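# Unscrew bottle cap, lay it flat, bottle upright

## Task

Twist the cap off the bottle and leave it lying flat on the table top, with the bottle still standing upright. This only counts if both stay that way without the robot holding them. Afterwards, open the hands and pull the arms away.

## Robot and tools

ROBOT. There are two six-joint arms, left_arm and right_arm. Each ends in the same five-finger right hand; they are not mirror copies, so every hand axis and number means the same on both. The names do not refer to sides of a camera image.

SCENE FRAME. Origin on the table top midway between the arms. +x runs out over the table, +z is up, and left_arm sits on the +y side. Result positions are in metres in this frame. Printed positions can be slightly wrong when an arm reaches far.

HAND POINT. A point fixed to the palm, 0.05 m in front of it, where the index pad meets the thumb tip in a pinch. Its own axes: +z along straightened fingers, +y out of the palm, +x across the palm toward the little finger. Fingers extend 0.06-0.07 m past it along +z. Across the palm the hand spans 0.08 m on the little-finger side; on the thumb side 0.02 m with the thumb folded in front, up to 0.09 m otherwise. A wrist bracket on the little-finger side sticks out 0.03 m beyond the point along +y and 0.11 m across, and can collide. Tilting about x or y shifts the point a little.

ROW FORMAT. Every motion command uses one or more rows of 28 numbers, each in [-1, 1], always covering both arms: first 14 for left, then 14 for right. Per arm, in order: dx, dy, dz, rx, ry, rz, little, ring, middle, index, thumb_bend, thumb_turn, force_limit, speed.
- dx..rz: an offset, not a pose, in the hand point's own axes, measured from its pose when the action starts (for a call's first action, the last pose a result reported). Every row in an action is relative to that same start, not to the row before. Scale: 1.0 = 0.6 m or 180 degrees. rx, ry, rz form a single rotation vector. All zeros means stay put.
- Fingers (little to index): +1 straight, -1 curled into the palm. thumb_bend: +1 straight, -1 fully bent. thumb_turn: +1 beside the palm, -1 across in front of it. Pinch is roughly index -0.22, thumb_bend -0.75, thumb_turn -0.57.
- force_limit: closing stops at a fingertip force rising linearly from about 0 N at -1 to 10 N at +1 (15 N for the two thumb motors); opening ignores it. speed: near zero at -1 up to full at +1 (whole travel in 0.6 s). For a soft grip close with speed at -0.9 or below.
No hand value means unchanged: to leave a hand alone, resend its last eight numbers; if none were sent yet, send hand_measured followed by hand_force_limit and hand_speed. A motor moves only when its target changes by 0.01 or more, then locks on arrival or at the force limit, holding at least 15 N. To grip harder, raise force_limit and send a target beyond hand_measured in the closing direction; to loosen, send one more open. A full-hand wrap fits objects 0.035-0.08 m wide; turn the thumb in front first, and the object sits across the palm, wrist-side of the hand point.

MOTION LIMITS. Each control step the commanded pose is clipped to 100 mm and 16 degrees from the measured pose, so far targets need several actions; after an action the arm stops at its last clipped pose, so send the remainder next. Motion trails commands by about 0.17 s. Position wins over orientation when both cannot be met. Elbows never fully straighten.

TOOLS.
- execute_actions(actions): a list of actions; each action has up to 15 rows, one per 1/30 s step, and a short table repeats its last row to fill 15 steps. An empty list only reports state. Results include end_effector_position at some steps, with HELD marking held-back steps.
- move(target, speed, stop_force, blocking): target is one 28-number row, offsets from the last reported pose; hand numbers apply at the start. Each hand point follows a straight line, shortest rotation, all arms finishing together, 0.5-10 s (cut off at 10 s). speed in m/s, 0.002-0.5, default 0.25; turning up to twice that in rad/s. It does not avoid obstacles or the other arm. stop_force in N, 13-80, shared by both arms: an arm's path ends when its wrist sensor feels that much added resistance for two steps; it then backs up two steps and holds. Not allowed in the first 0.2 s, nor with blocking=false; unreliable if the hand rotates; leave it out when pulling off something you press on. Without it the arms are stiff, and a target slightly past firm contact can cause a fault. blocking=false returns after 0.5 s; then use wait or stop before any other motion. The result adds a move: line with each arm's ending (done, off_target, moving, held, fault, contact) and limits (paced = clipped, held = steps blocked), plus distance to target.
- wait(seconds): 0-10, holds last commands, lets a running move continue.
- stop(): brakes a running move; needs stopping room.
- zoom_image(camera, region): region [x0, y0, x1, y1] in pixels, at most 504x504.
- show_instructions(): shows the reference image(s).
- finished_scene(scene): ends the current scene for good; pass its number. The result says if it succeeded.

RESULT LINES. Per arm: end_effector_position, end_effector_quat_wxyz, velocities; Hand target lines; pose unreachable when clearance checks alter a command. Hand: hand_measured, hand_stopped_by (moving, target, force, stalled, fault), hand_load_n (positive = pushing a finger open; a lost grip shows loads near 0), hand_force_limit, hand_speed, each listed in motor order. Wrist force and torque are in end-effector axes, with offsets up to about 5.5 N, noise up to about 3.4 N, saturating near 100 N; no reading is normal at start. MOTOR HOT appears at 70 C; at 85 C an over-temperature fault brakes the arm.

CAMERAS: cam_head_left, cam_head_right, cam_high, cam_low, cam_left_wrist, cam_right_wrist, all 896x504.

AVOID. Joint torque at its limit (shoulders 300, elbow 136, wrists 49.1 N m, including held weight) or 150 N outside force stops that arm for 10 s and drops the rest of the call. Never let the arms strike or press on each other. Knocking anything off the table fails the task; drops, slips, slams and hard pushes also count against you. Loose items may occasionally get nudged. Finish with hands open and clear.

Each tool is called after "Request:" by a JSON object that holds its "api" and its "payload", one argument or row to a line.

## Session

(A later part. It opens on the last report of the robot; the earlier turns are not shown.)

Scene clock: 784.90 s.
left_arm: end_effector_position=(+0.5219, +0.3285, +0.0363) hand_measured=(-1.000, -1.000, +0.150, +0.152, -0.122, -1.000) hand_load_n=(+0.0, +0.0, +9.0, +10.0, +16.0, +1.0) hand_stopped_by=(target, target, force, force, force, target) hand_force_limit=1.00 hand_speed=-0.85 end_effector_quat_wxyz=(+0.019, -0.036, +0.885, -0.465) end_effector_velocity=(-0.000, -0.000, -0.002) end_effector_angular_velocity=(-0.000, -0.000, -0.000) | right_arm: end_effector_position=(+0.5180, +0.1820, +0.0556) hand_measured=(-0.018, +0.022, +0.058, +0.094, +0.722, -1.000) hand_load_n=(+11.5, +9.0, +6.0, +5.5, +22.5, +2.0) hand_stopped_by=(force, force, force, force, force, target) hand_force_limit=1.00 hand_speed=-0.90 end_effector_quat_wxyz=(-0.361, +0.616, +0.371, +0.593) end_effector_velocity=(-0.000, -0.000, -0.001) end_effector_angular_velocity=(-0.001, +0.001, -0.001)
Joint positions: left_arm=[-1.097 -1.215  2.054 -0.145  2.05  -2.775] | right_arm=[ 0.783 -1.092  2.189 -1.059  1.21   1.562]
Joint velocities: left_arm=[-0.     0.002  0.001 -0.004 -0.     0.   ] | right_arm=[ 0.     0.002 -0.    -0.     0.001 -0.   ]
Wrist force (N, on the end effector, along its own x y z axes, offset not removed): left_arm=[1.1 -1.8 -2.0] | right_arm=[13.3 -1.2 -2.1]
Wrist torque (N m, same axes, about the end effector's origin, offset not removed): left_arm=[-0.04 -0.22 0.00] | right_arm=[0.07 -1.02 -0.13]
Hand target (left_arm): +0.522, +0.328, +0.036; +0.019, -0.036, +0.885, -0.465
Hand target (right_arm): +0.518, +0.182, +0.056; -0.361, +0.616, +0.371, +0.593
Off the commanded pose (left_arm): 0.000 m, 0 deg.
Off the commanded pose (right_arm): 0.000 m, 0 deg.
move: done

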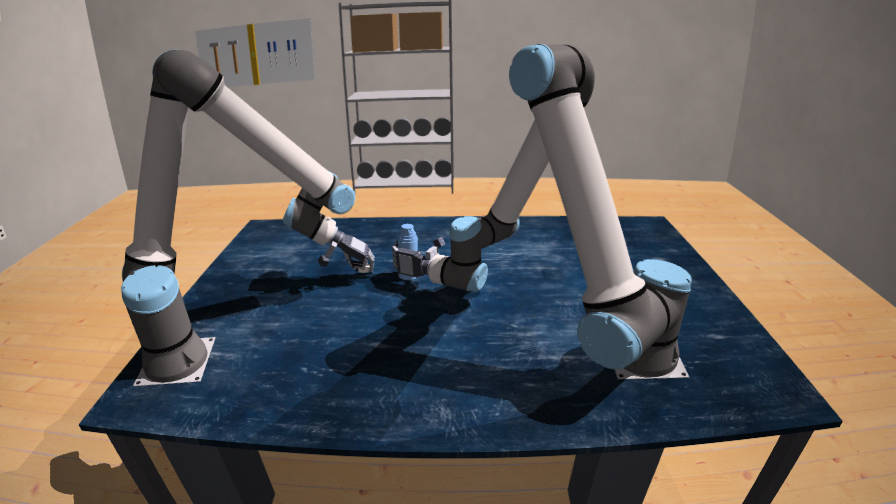

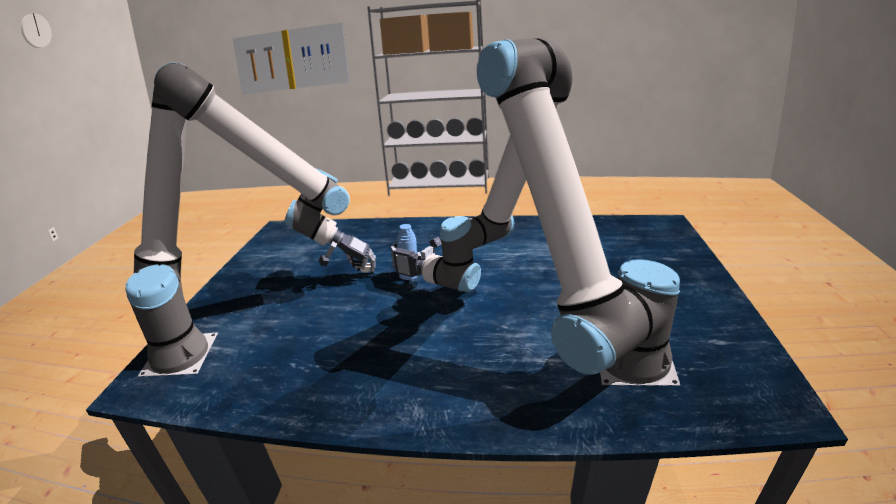

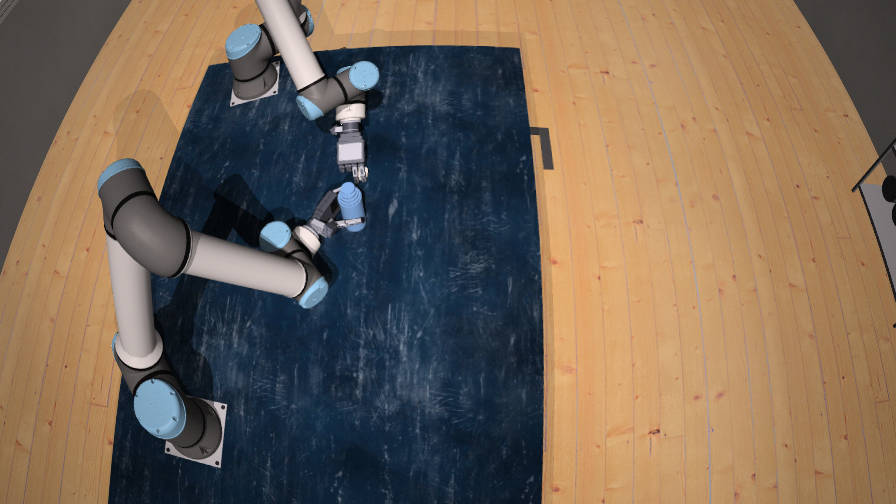

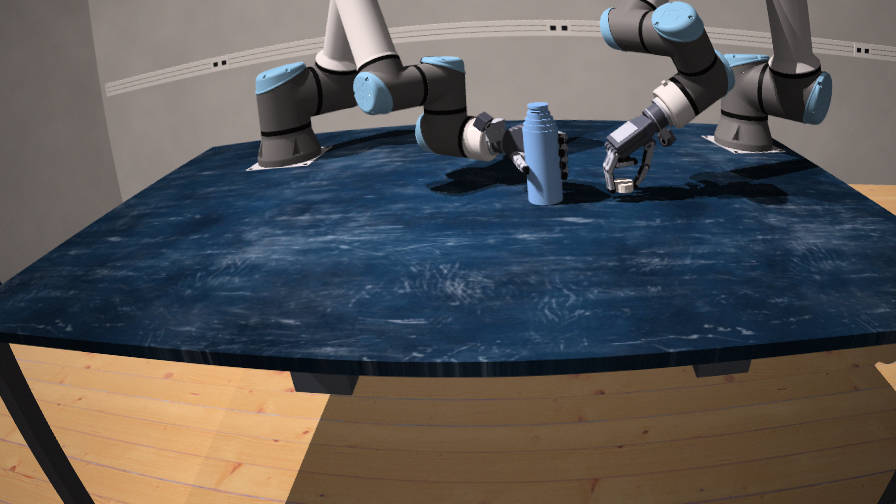

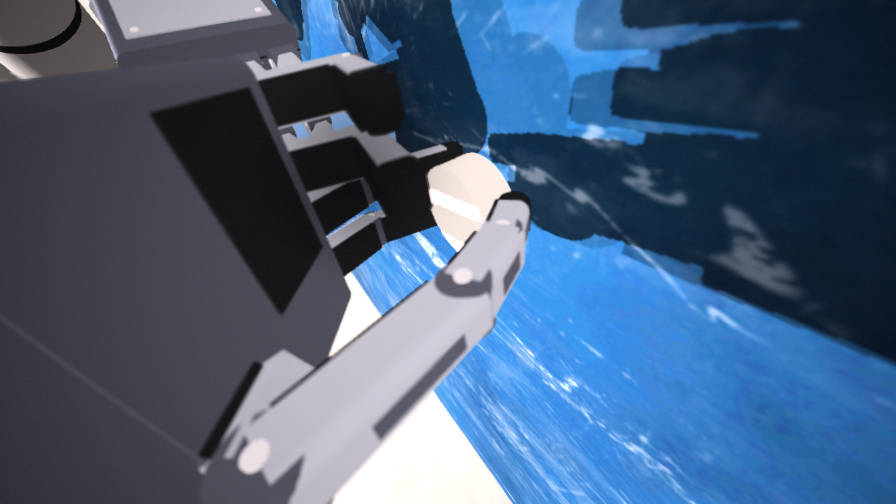

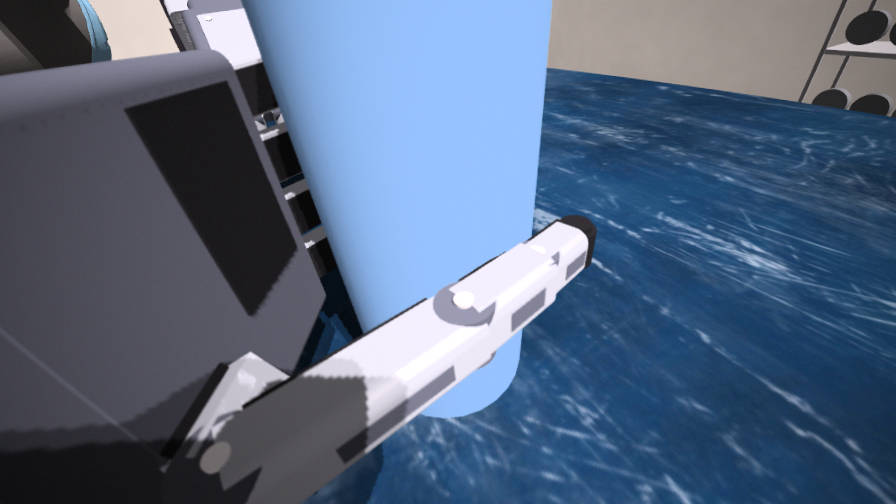

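Request:
{"api": "move", "payload": {
  "target": [0,0.0116,0.0081,0,0,0,-1,-1,-0.4,-0.4,-0.6,-1,1,-0.85, 0,0,0,0,0,0,-0.9,-0.9,-0.9,-0.9,0.15,-1,1,-0.9],
  "speed": 0.02
}}

Request:
{"api": "zoom_image", "payload": {
  "camera": "cam_low",
  "region": [590,140,670,210]
}}

Scene clock: 791.07 s.
left_arm: end_effector_position=(+0.5220, +0.3285, +0.0280) hand_measured=(-1.000, -1.000, +0.150, +0.152, -0.122, -1.000) hand_load_n=(+0.0, +0.0, +9.0, +10.0, +16.0, +1.0) hand_stopped_by=(target, target, force, force, force, target) hand_force_limit=1.00 hand_speed=-0.85 end_effector_quat_wxyz=(+0.019, -0.036, +0.885, -0.465) end_effector_velocity=(+0.000, -0.000, -0.003) end_effector_angular_velocity=(+0.001, -0.000, +0.000) | right_arm: end_effector_position=(+0.5180, +0.1820, +0.0556) hand_measured=(-0.018, +0.022, +0.058, +0.094, +0.722, -1.000) hand_load_n=(+11.5, +9.0, +6.0, +5.5, +22.5, +2.0) hand_stopped_by=(force, force, force, force, force, target) hand_force_limit=1.00 hand_speed=-0.90 end_effector_quat_wxyz=(-0.361, +0.616, +0.371, +0.593) end_effector_velocity=(-0.000, -0.001, -0.001) end_effector_angular_velocity=(-0.001, +0.000, -0.001)
Joint positions: left_arm=[-1.097 -1.203  2.058 -0.161  2.05  -2.775] | right_arm=[ 0.783 -1.092  2.189 -1.059  1.21   1.562]
Joint velocities: left_arm=[-0.     0.004  0.001 -0.004 -0.001  0.   ] | right_arm=[-0.     0.     0.001  0.     0.001 -0.001]
Wrist force (N, on the end effector, along its own x y z axes, offset not removed): left_arm=[2.7 -2.0 -4.5] | right_arm=[10.2 -8.0 0.2]
Wrist torque (N m, same axes, about the end effector's origin, offset not removed): left_arm=[0.26 -0.25 0.10] | right_arm=[-0.97 -0.67 -0.51]
Hand target (left_arm): +0.522, +0.328, +0.028; +0.019, -0.036, +0.885, -0.465
Hand target (right_arm): +0.518, +0.182, +0.056; -0.361, +0.616, +0.371, +0.593
Off the commanded pose (left_arm): 0.000 m, 0 deg.
Off the commanded pose (right_arm): 0.000 m, 0 deg.
move: done

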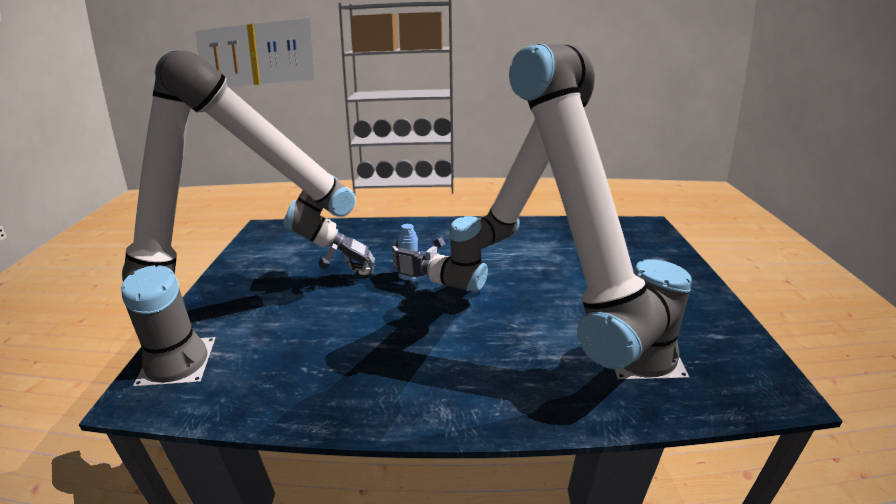

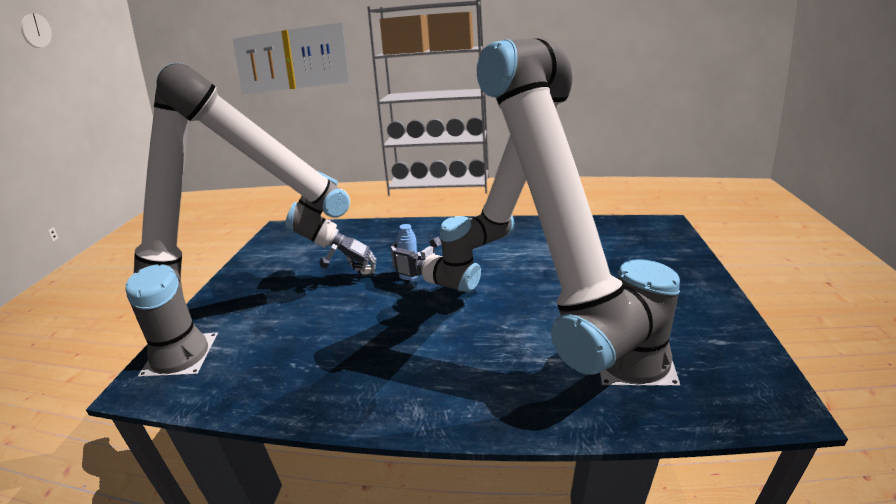

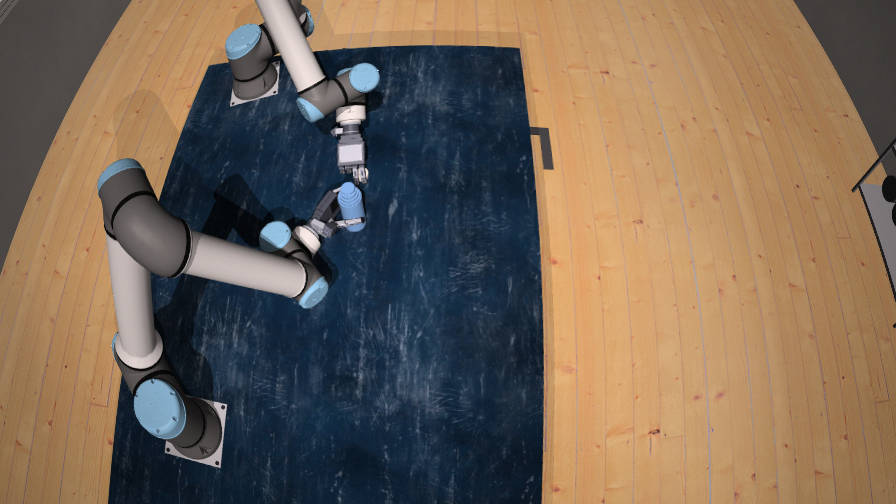

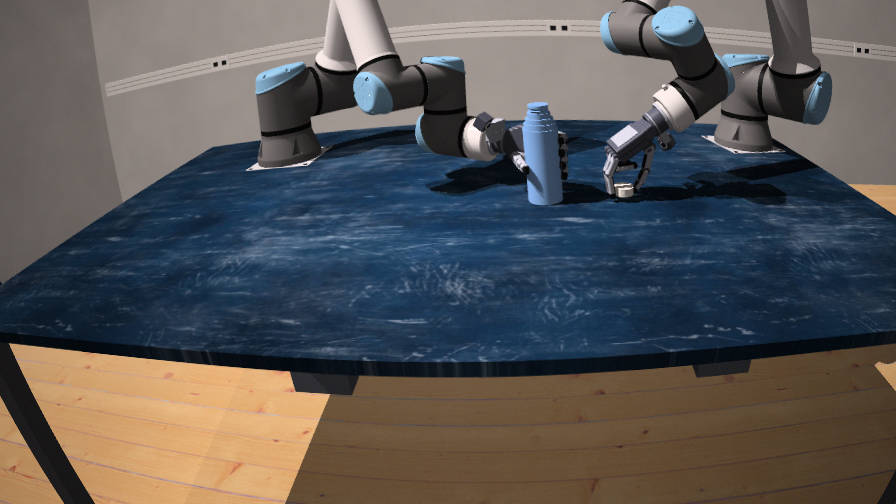

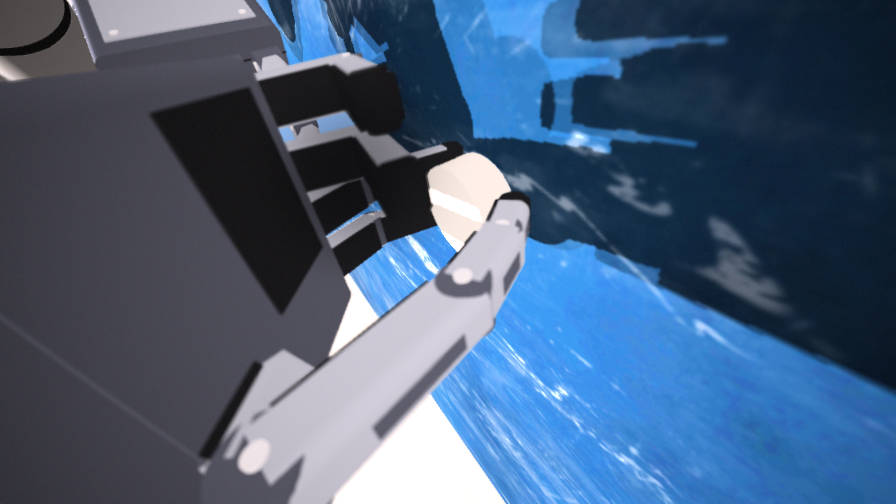

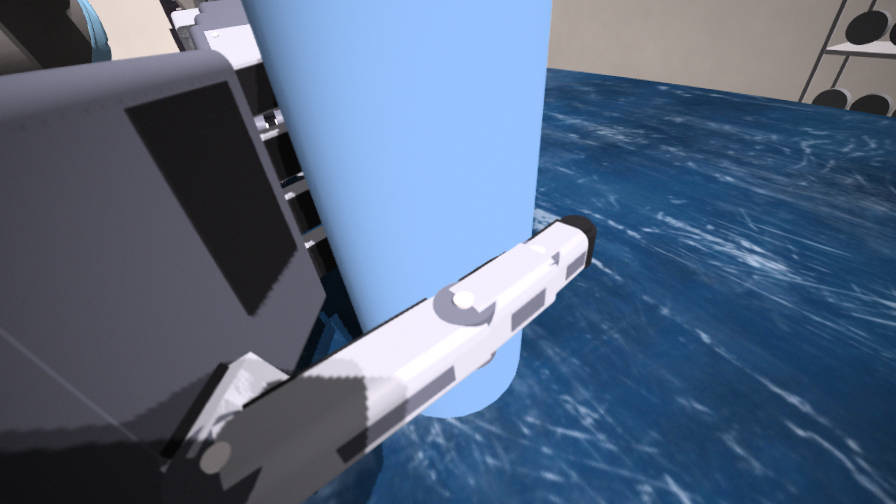

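Region (590, 140, 670, 210) of cam_low's 896x504 image, scaled by 6.300, with more detail than that image has; it fills the top 441 rows of this view, and the rest is white.

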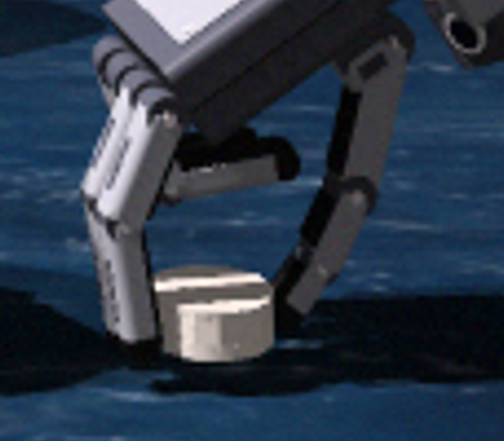

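Request:
{"api": "move", "payload": {
  "target": [0,0.0036,0.0025,0,0,0,-1,-1,-0.4,-0.4,-0.6,-1,1,-0.85, 0,0,0,0,0,0,-0.9,-0.9,-0.9,-0.9,0.15,-1,1,-0.9],
  "speed": 0.01
}}

Request:
{"api": "zoom_image", "payload": {
  "camera": "cam_low",
  "region": [590,140,670,210]
}}

Scene clock: 797.87 s.
left_arm: end_effector_position=(+0.5219, +0.3284, +0.0255) hand_measured=(-1.000, -1.000, +0.150, +0.152, -0.122, -1.000) hand_load_n=(+0.0, +0.0, +9.0, +10.0, +16.0, +1.0) hand_stopped_by=(target, target, force, force, force, target) hand_force_limit=1.00 hand_speed=-0.85 end_effector_quat_wxyz=(+0.019, -0.036, +0.885, -0.465) end_effector_velocity=(-0.001, -0.000, -0.001) end_effector_angular_velocity=(-0.001, +0.000, -0.001) | right_arm: end_effector_position=(+0.5180, +0.1820, +0.0556) hand_measured=(-0.018, +0.022, +0.058, +0.094, +0.722, -1.000) hand_load_n=(+11.5, +9.0, +6.0, +5.5, +22.5, +2.0) hand_stopped_by=(force, force, force, force, force, target) hand_force_limit=1.00 hand_speed=-0.90 end_effector_quat_wxyz=(-0.361, +0.616, +0.371, +0.593) end_effector_velocity=(-0.001, -0.001, -0.000) end_effector_angular_velocity=(+0.000, +0.001, -0.000)
Joint positions: left_arm=[-1.097 -1.2    2.059 -0.165  2.05  -2.775] | right_arm=[ 0.783 -1.092  2.189 -1.059  1.21   1.562]
Joint velocities: left_arm=[-0.     0.001  0.001 -0.002  0.002  0.   ] | right_arm=[-0.    -0.001  0.002 -0.001  0.     0.001]
Wrist force (N, on the end effector, along its own x y z axes, offset not removed): left_arm=[0.6 2.2 -2.1] | right_arm=[12.9 -9.8 -8.5]
Wrist torque (N m, same axes, about the end effector's origin, offset not removed): left_arm=[0.68 -0.21 0.11] | right_arm=[-0.87 -0.75 -0.37]
Hand target (left_arm): +0.522, +0.328, +0.025; +0.019, -0.036, +0.885, -0.465
Hand target (right_arm): +0.518, +0.182, +0.056; -0.361, +0.616, +0.371, +0.593
Off the commanded pose (left_arm): 0.000 m, 0 deg.
Off the commanded pose (right_arm): 0.000 m, 0 deg.
move: done

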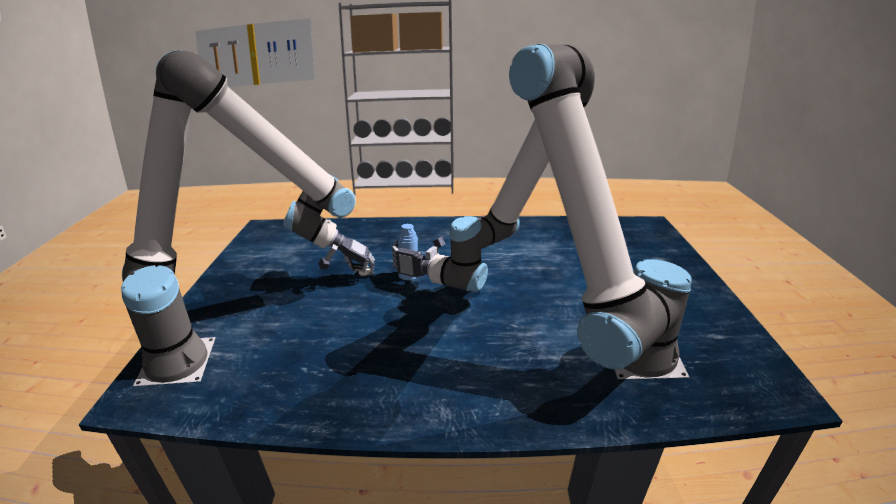

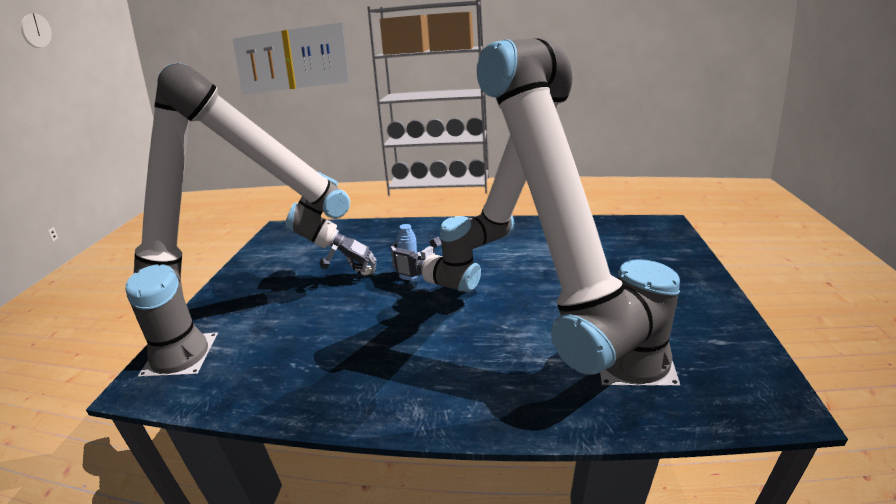

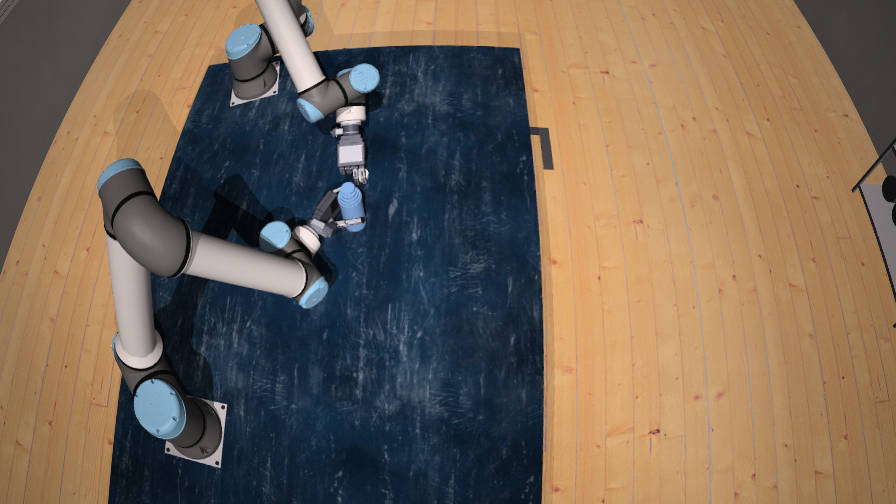

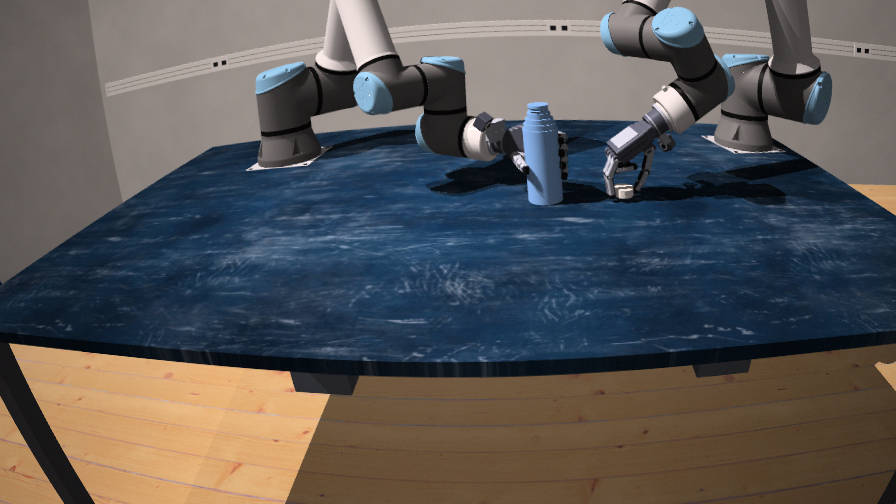

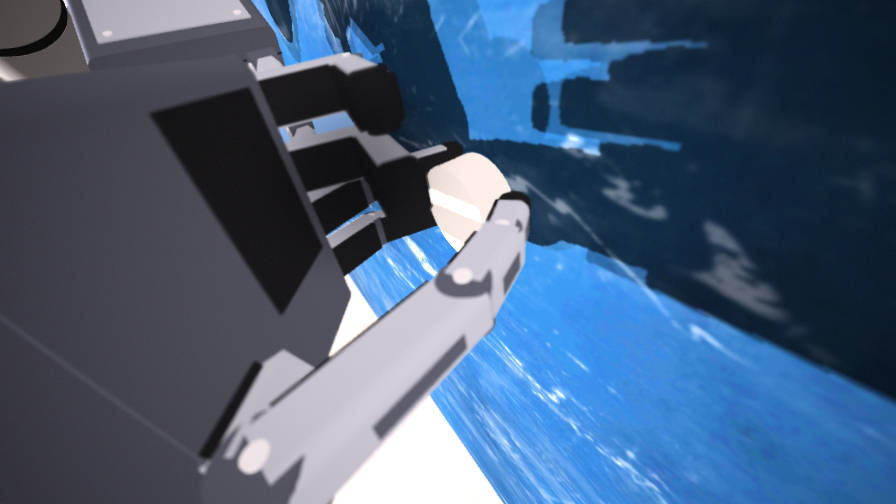

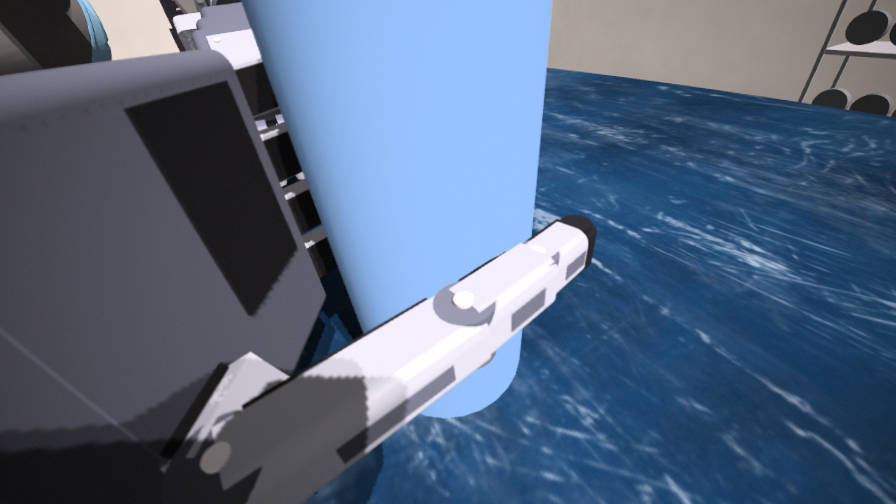

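Region (590, 140, 670, 210) of cam_low's 896x504 image, scaled by 6.300, with more detail than that image has; it fills the top 441 rows of this view, and the rest is white.

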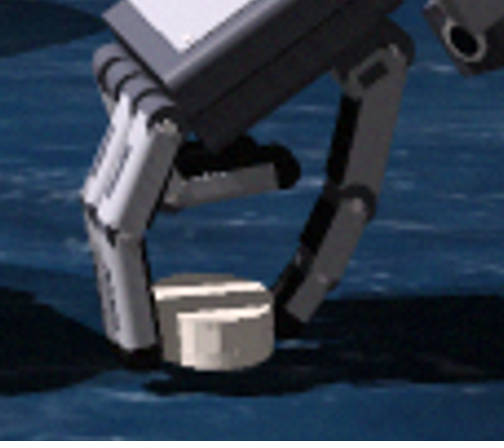

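Request:
{"api": "move", "payload": {
  "target": [0,0.0068,0.0048,0,0,0,-1,-1,-0.4,-0.4,-0.6,-1,1,-0.85, 0,0,0,0,0,0,-0.9,-0.9,-0.9,-0.9,0.15,-1,1,-0.9],
  "speed": 0.004,
  "stop_force": 13
}}

Request:
{"api": "zoom_image", "payload": {
  "camera": "cam_low",
  "region": [590,140,670,210]
}}

Scene clock: 809.20 s.
left_arm: end_effector_position=(+0.5221, +0.3284, +0.0229) hand_measured=(-1.000, -1.000, +0.150, +0.152, -0.122, -1.000) hand_load_n=(+0.0, +0.0, +7.0, +9.0, +17.0, +1.5) hand_stopped_by=(target, target, force, force, force, target) hand_force_limit=1.00 hand_speed=-0.85 end_effector_quat_wxyz=(+0.019, -0.036, +0.885, -0.465) end_effector_velocity=(-0.000, +0.001, +0.001) end_effector_angular_velocity=(+0.002, +0.002, -0.000) | right_arm: end_effector_position=(+0.5180, +0.1820, +0.0556) hand_measured=(-0.018, +0.022, +0.058, +0.094, +0.722, -1.000) hand_load_n=(+11.5, +9.0, +6.0, +5.5, +22.5, +2.0) hand_stopped_by=(force, force, force, force, force, target) hand_force_limit=1.00 hand_speed=-0.90 end_effector_quat_wxyz=(-0.361, +0.616, +0.371, +0.593) end_effector_velocity=(+0.000, +0.000, +0.001) end_effector_angular_velocity=(+0.001, +0.000, -0.000)
Joint positions: left_arm=[-1.097 -1.196  2.06  -0.17   2.05  -2.775] | right_arm=[ 0.783 -1.092  2.189 -1.059  1.21   1.562]
Joint velocities: left_arm=[ 0.    -0.001 -0.001  0.005  0.001  0.   ] | right_arm=[-0.    -0.001  0.    -0.     0.     0.001]
Wrist force (N, on the end effector, along its own x y z axes, offset not removed): left_arm=[4.6 -21.0 -15.1] | right_arm=[14.0 0.0 2.0]
Wrist torque (N m, same axes, about the end effector's origin, offset not removed): left_arm=[0.71 0.20 -0.26] | right_arm=[0.01 -1.23 0.10]
Hand target (left_arm): +0.522, +0.328, +0.023; +0.019, -0.036, +0.885, -0.465
Hand target (right_arm): +0.518, +0.182, +0.056; -0.361, +0.616, +0.371, +0.593
Off the commanded pose (left_arm): 0.002 m, 0 deg.
Off the commanded pose (right_arm): 0.000 m, 0 deg.
move: contact (left_arm)

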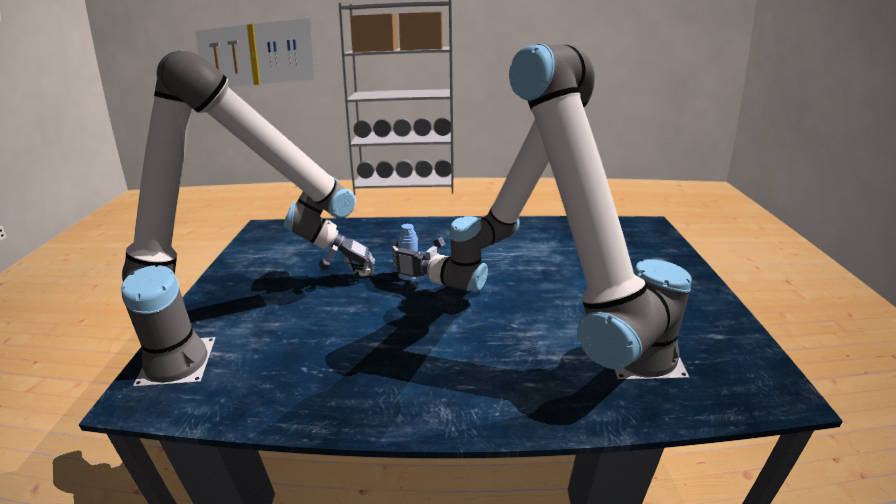

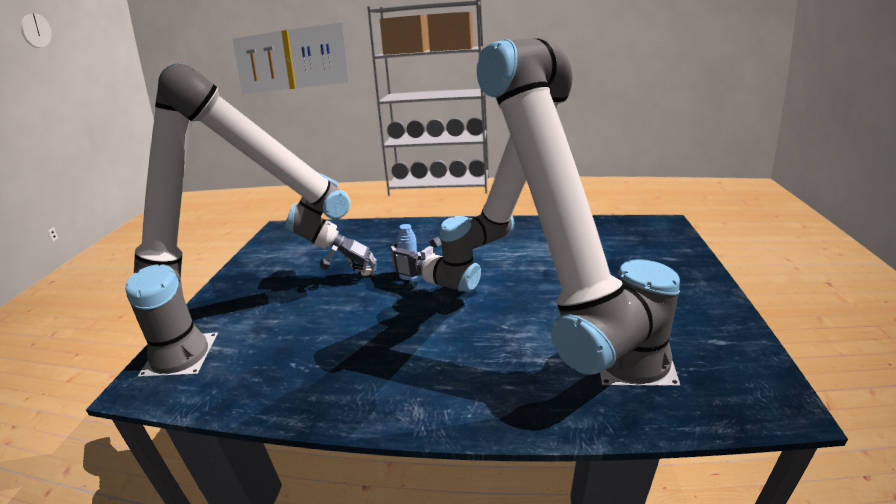

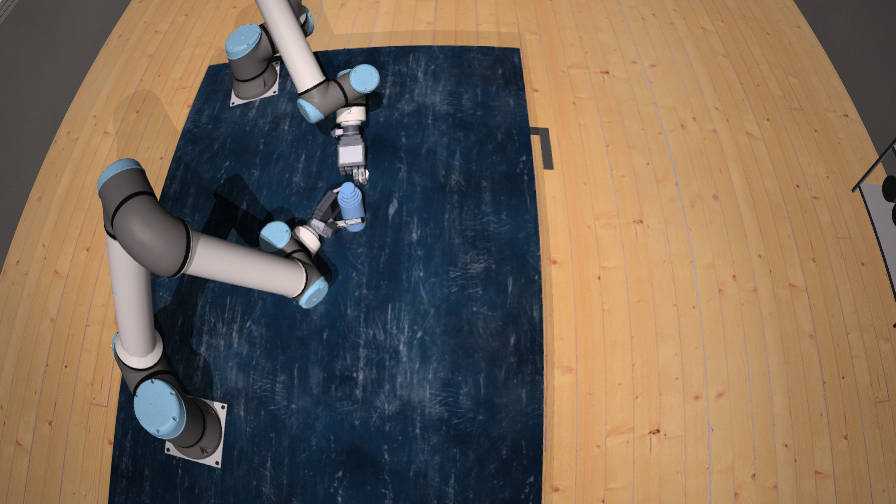

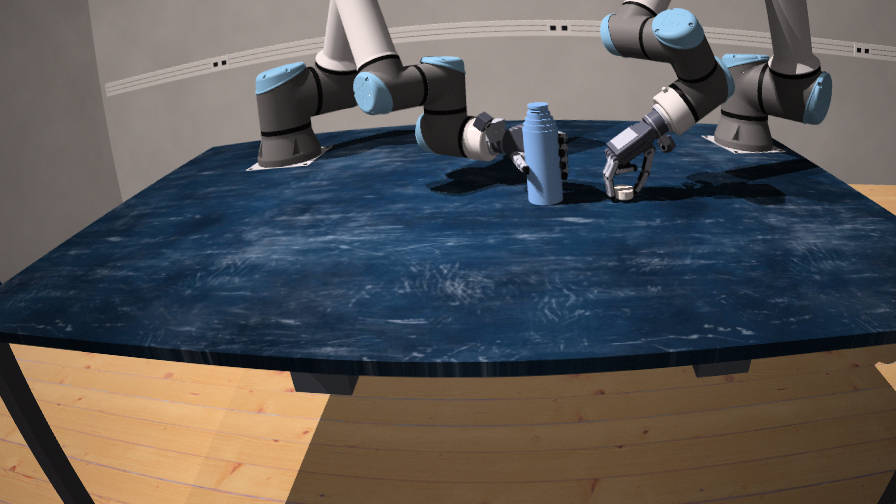

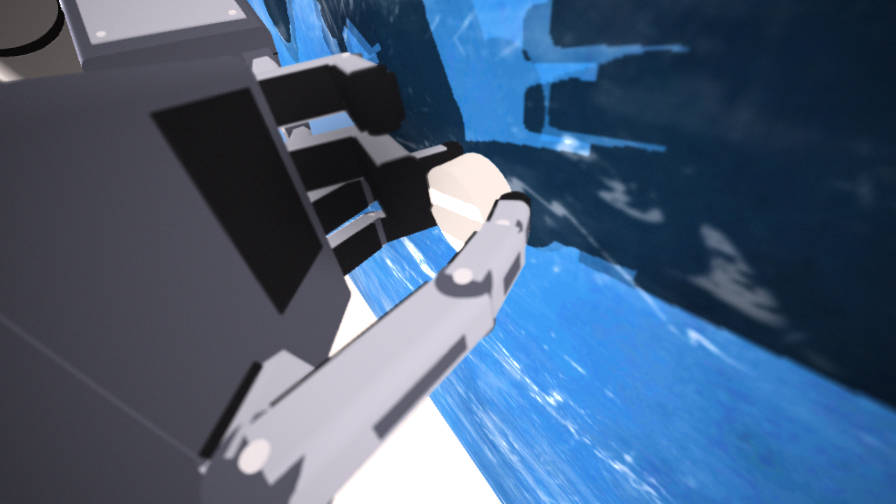

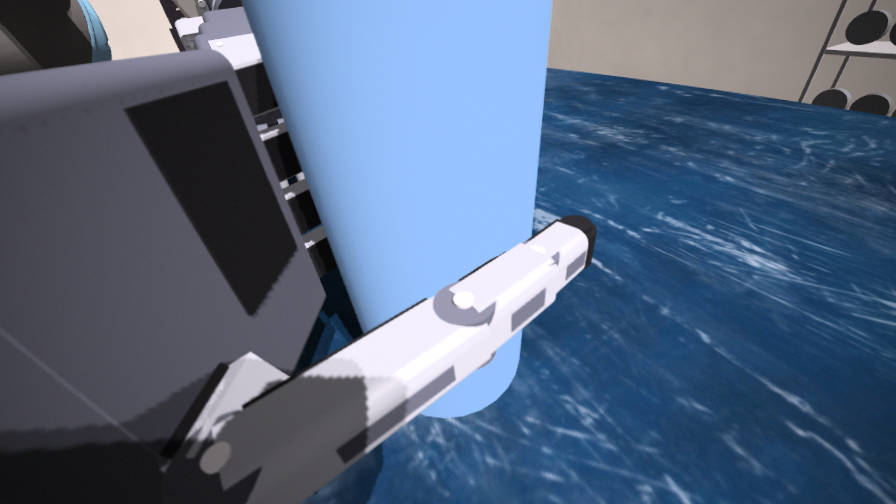

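Region (590, 140, 670, 210) of cam_low's 896x504 image, scaled by 6.300, with more detail than that image has; it fills the top 441 rows of this view, and the rest is white.

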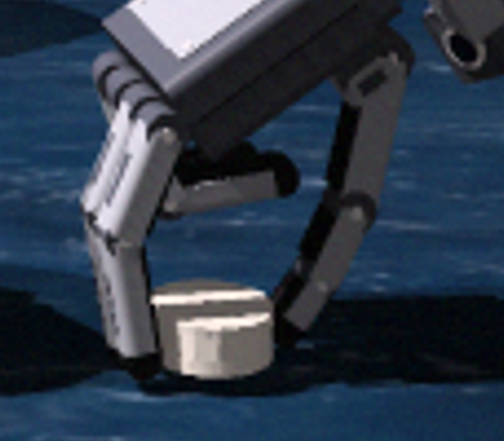

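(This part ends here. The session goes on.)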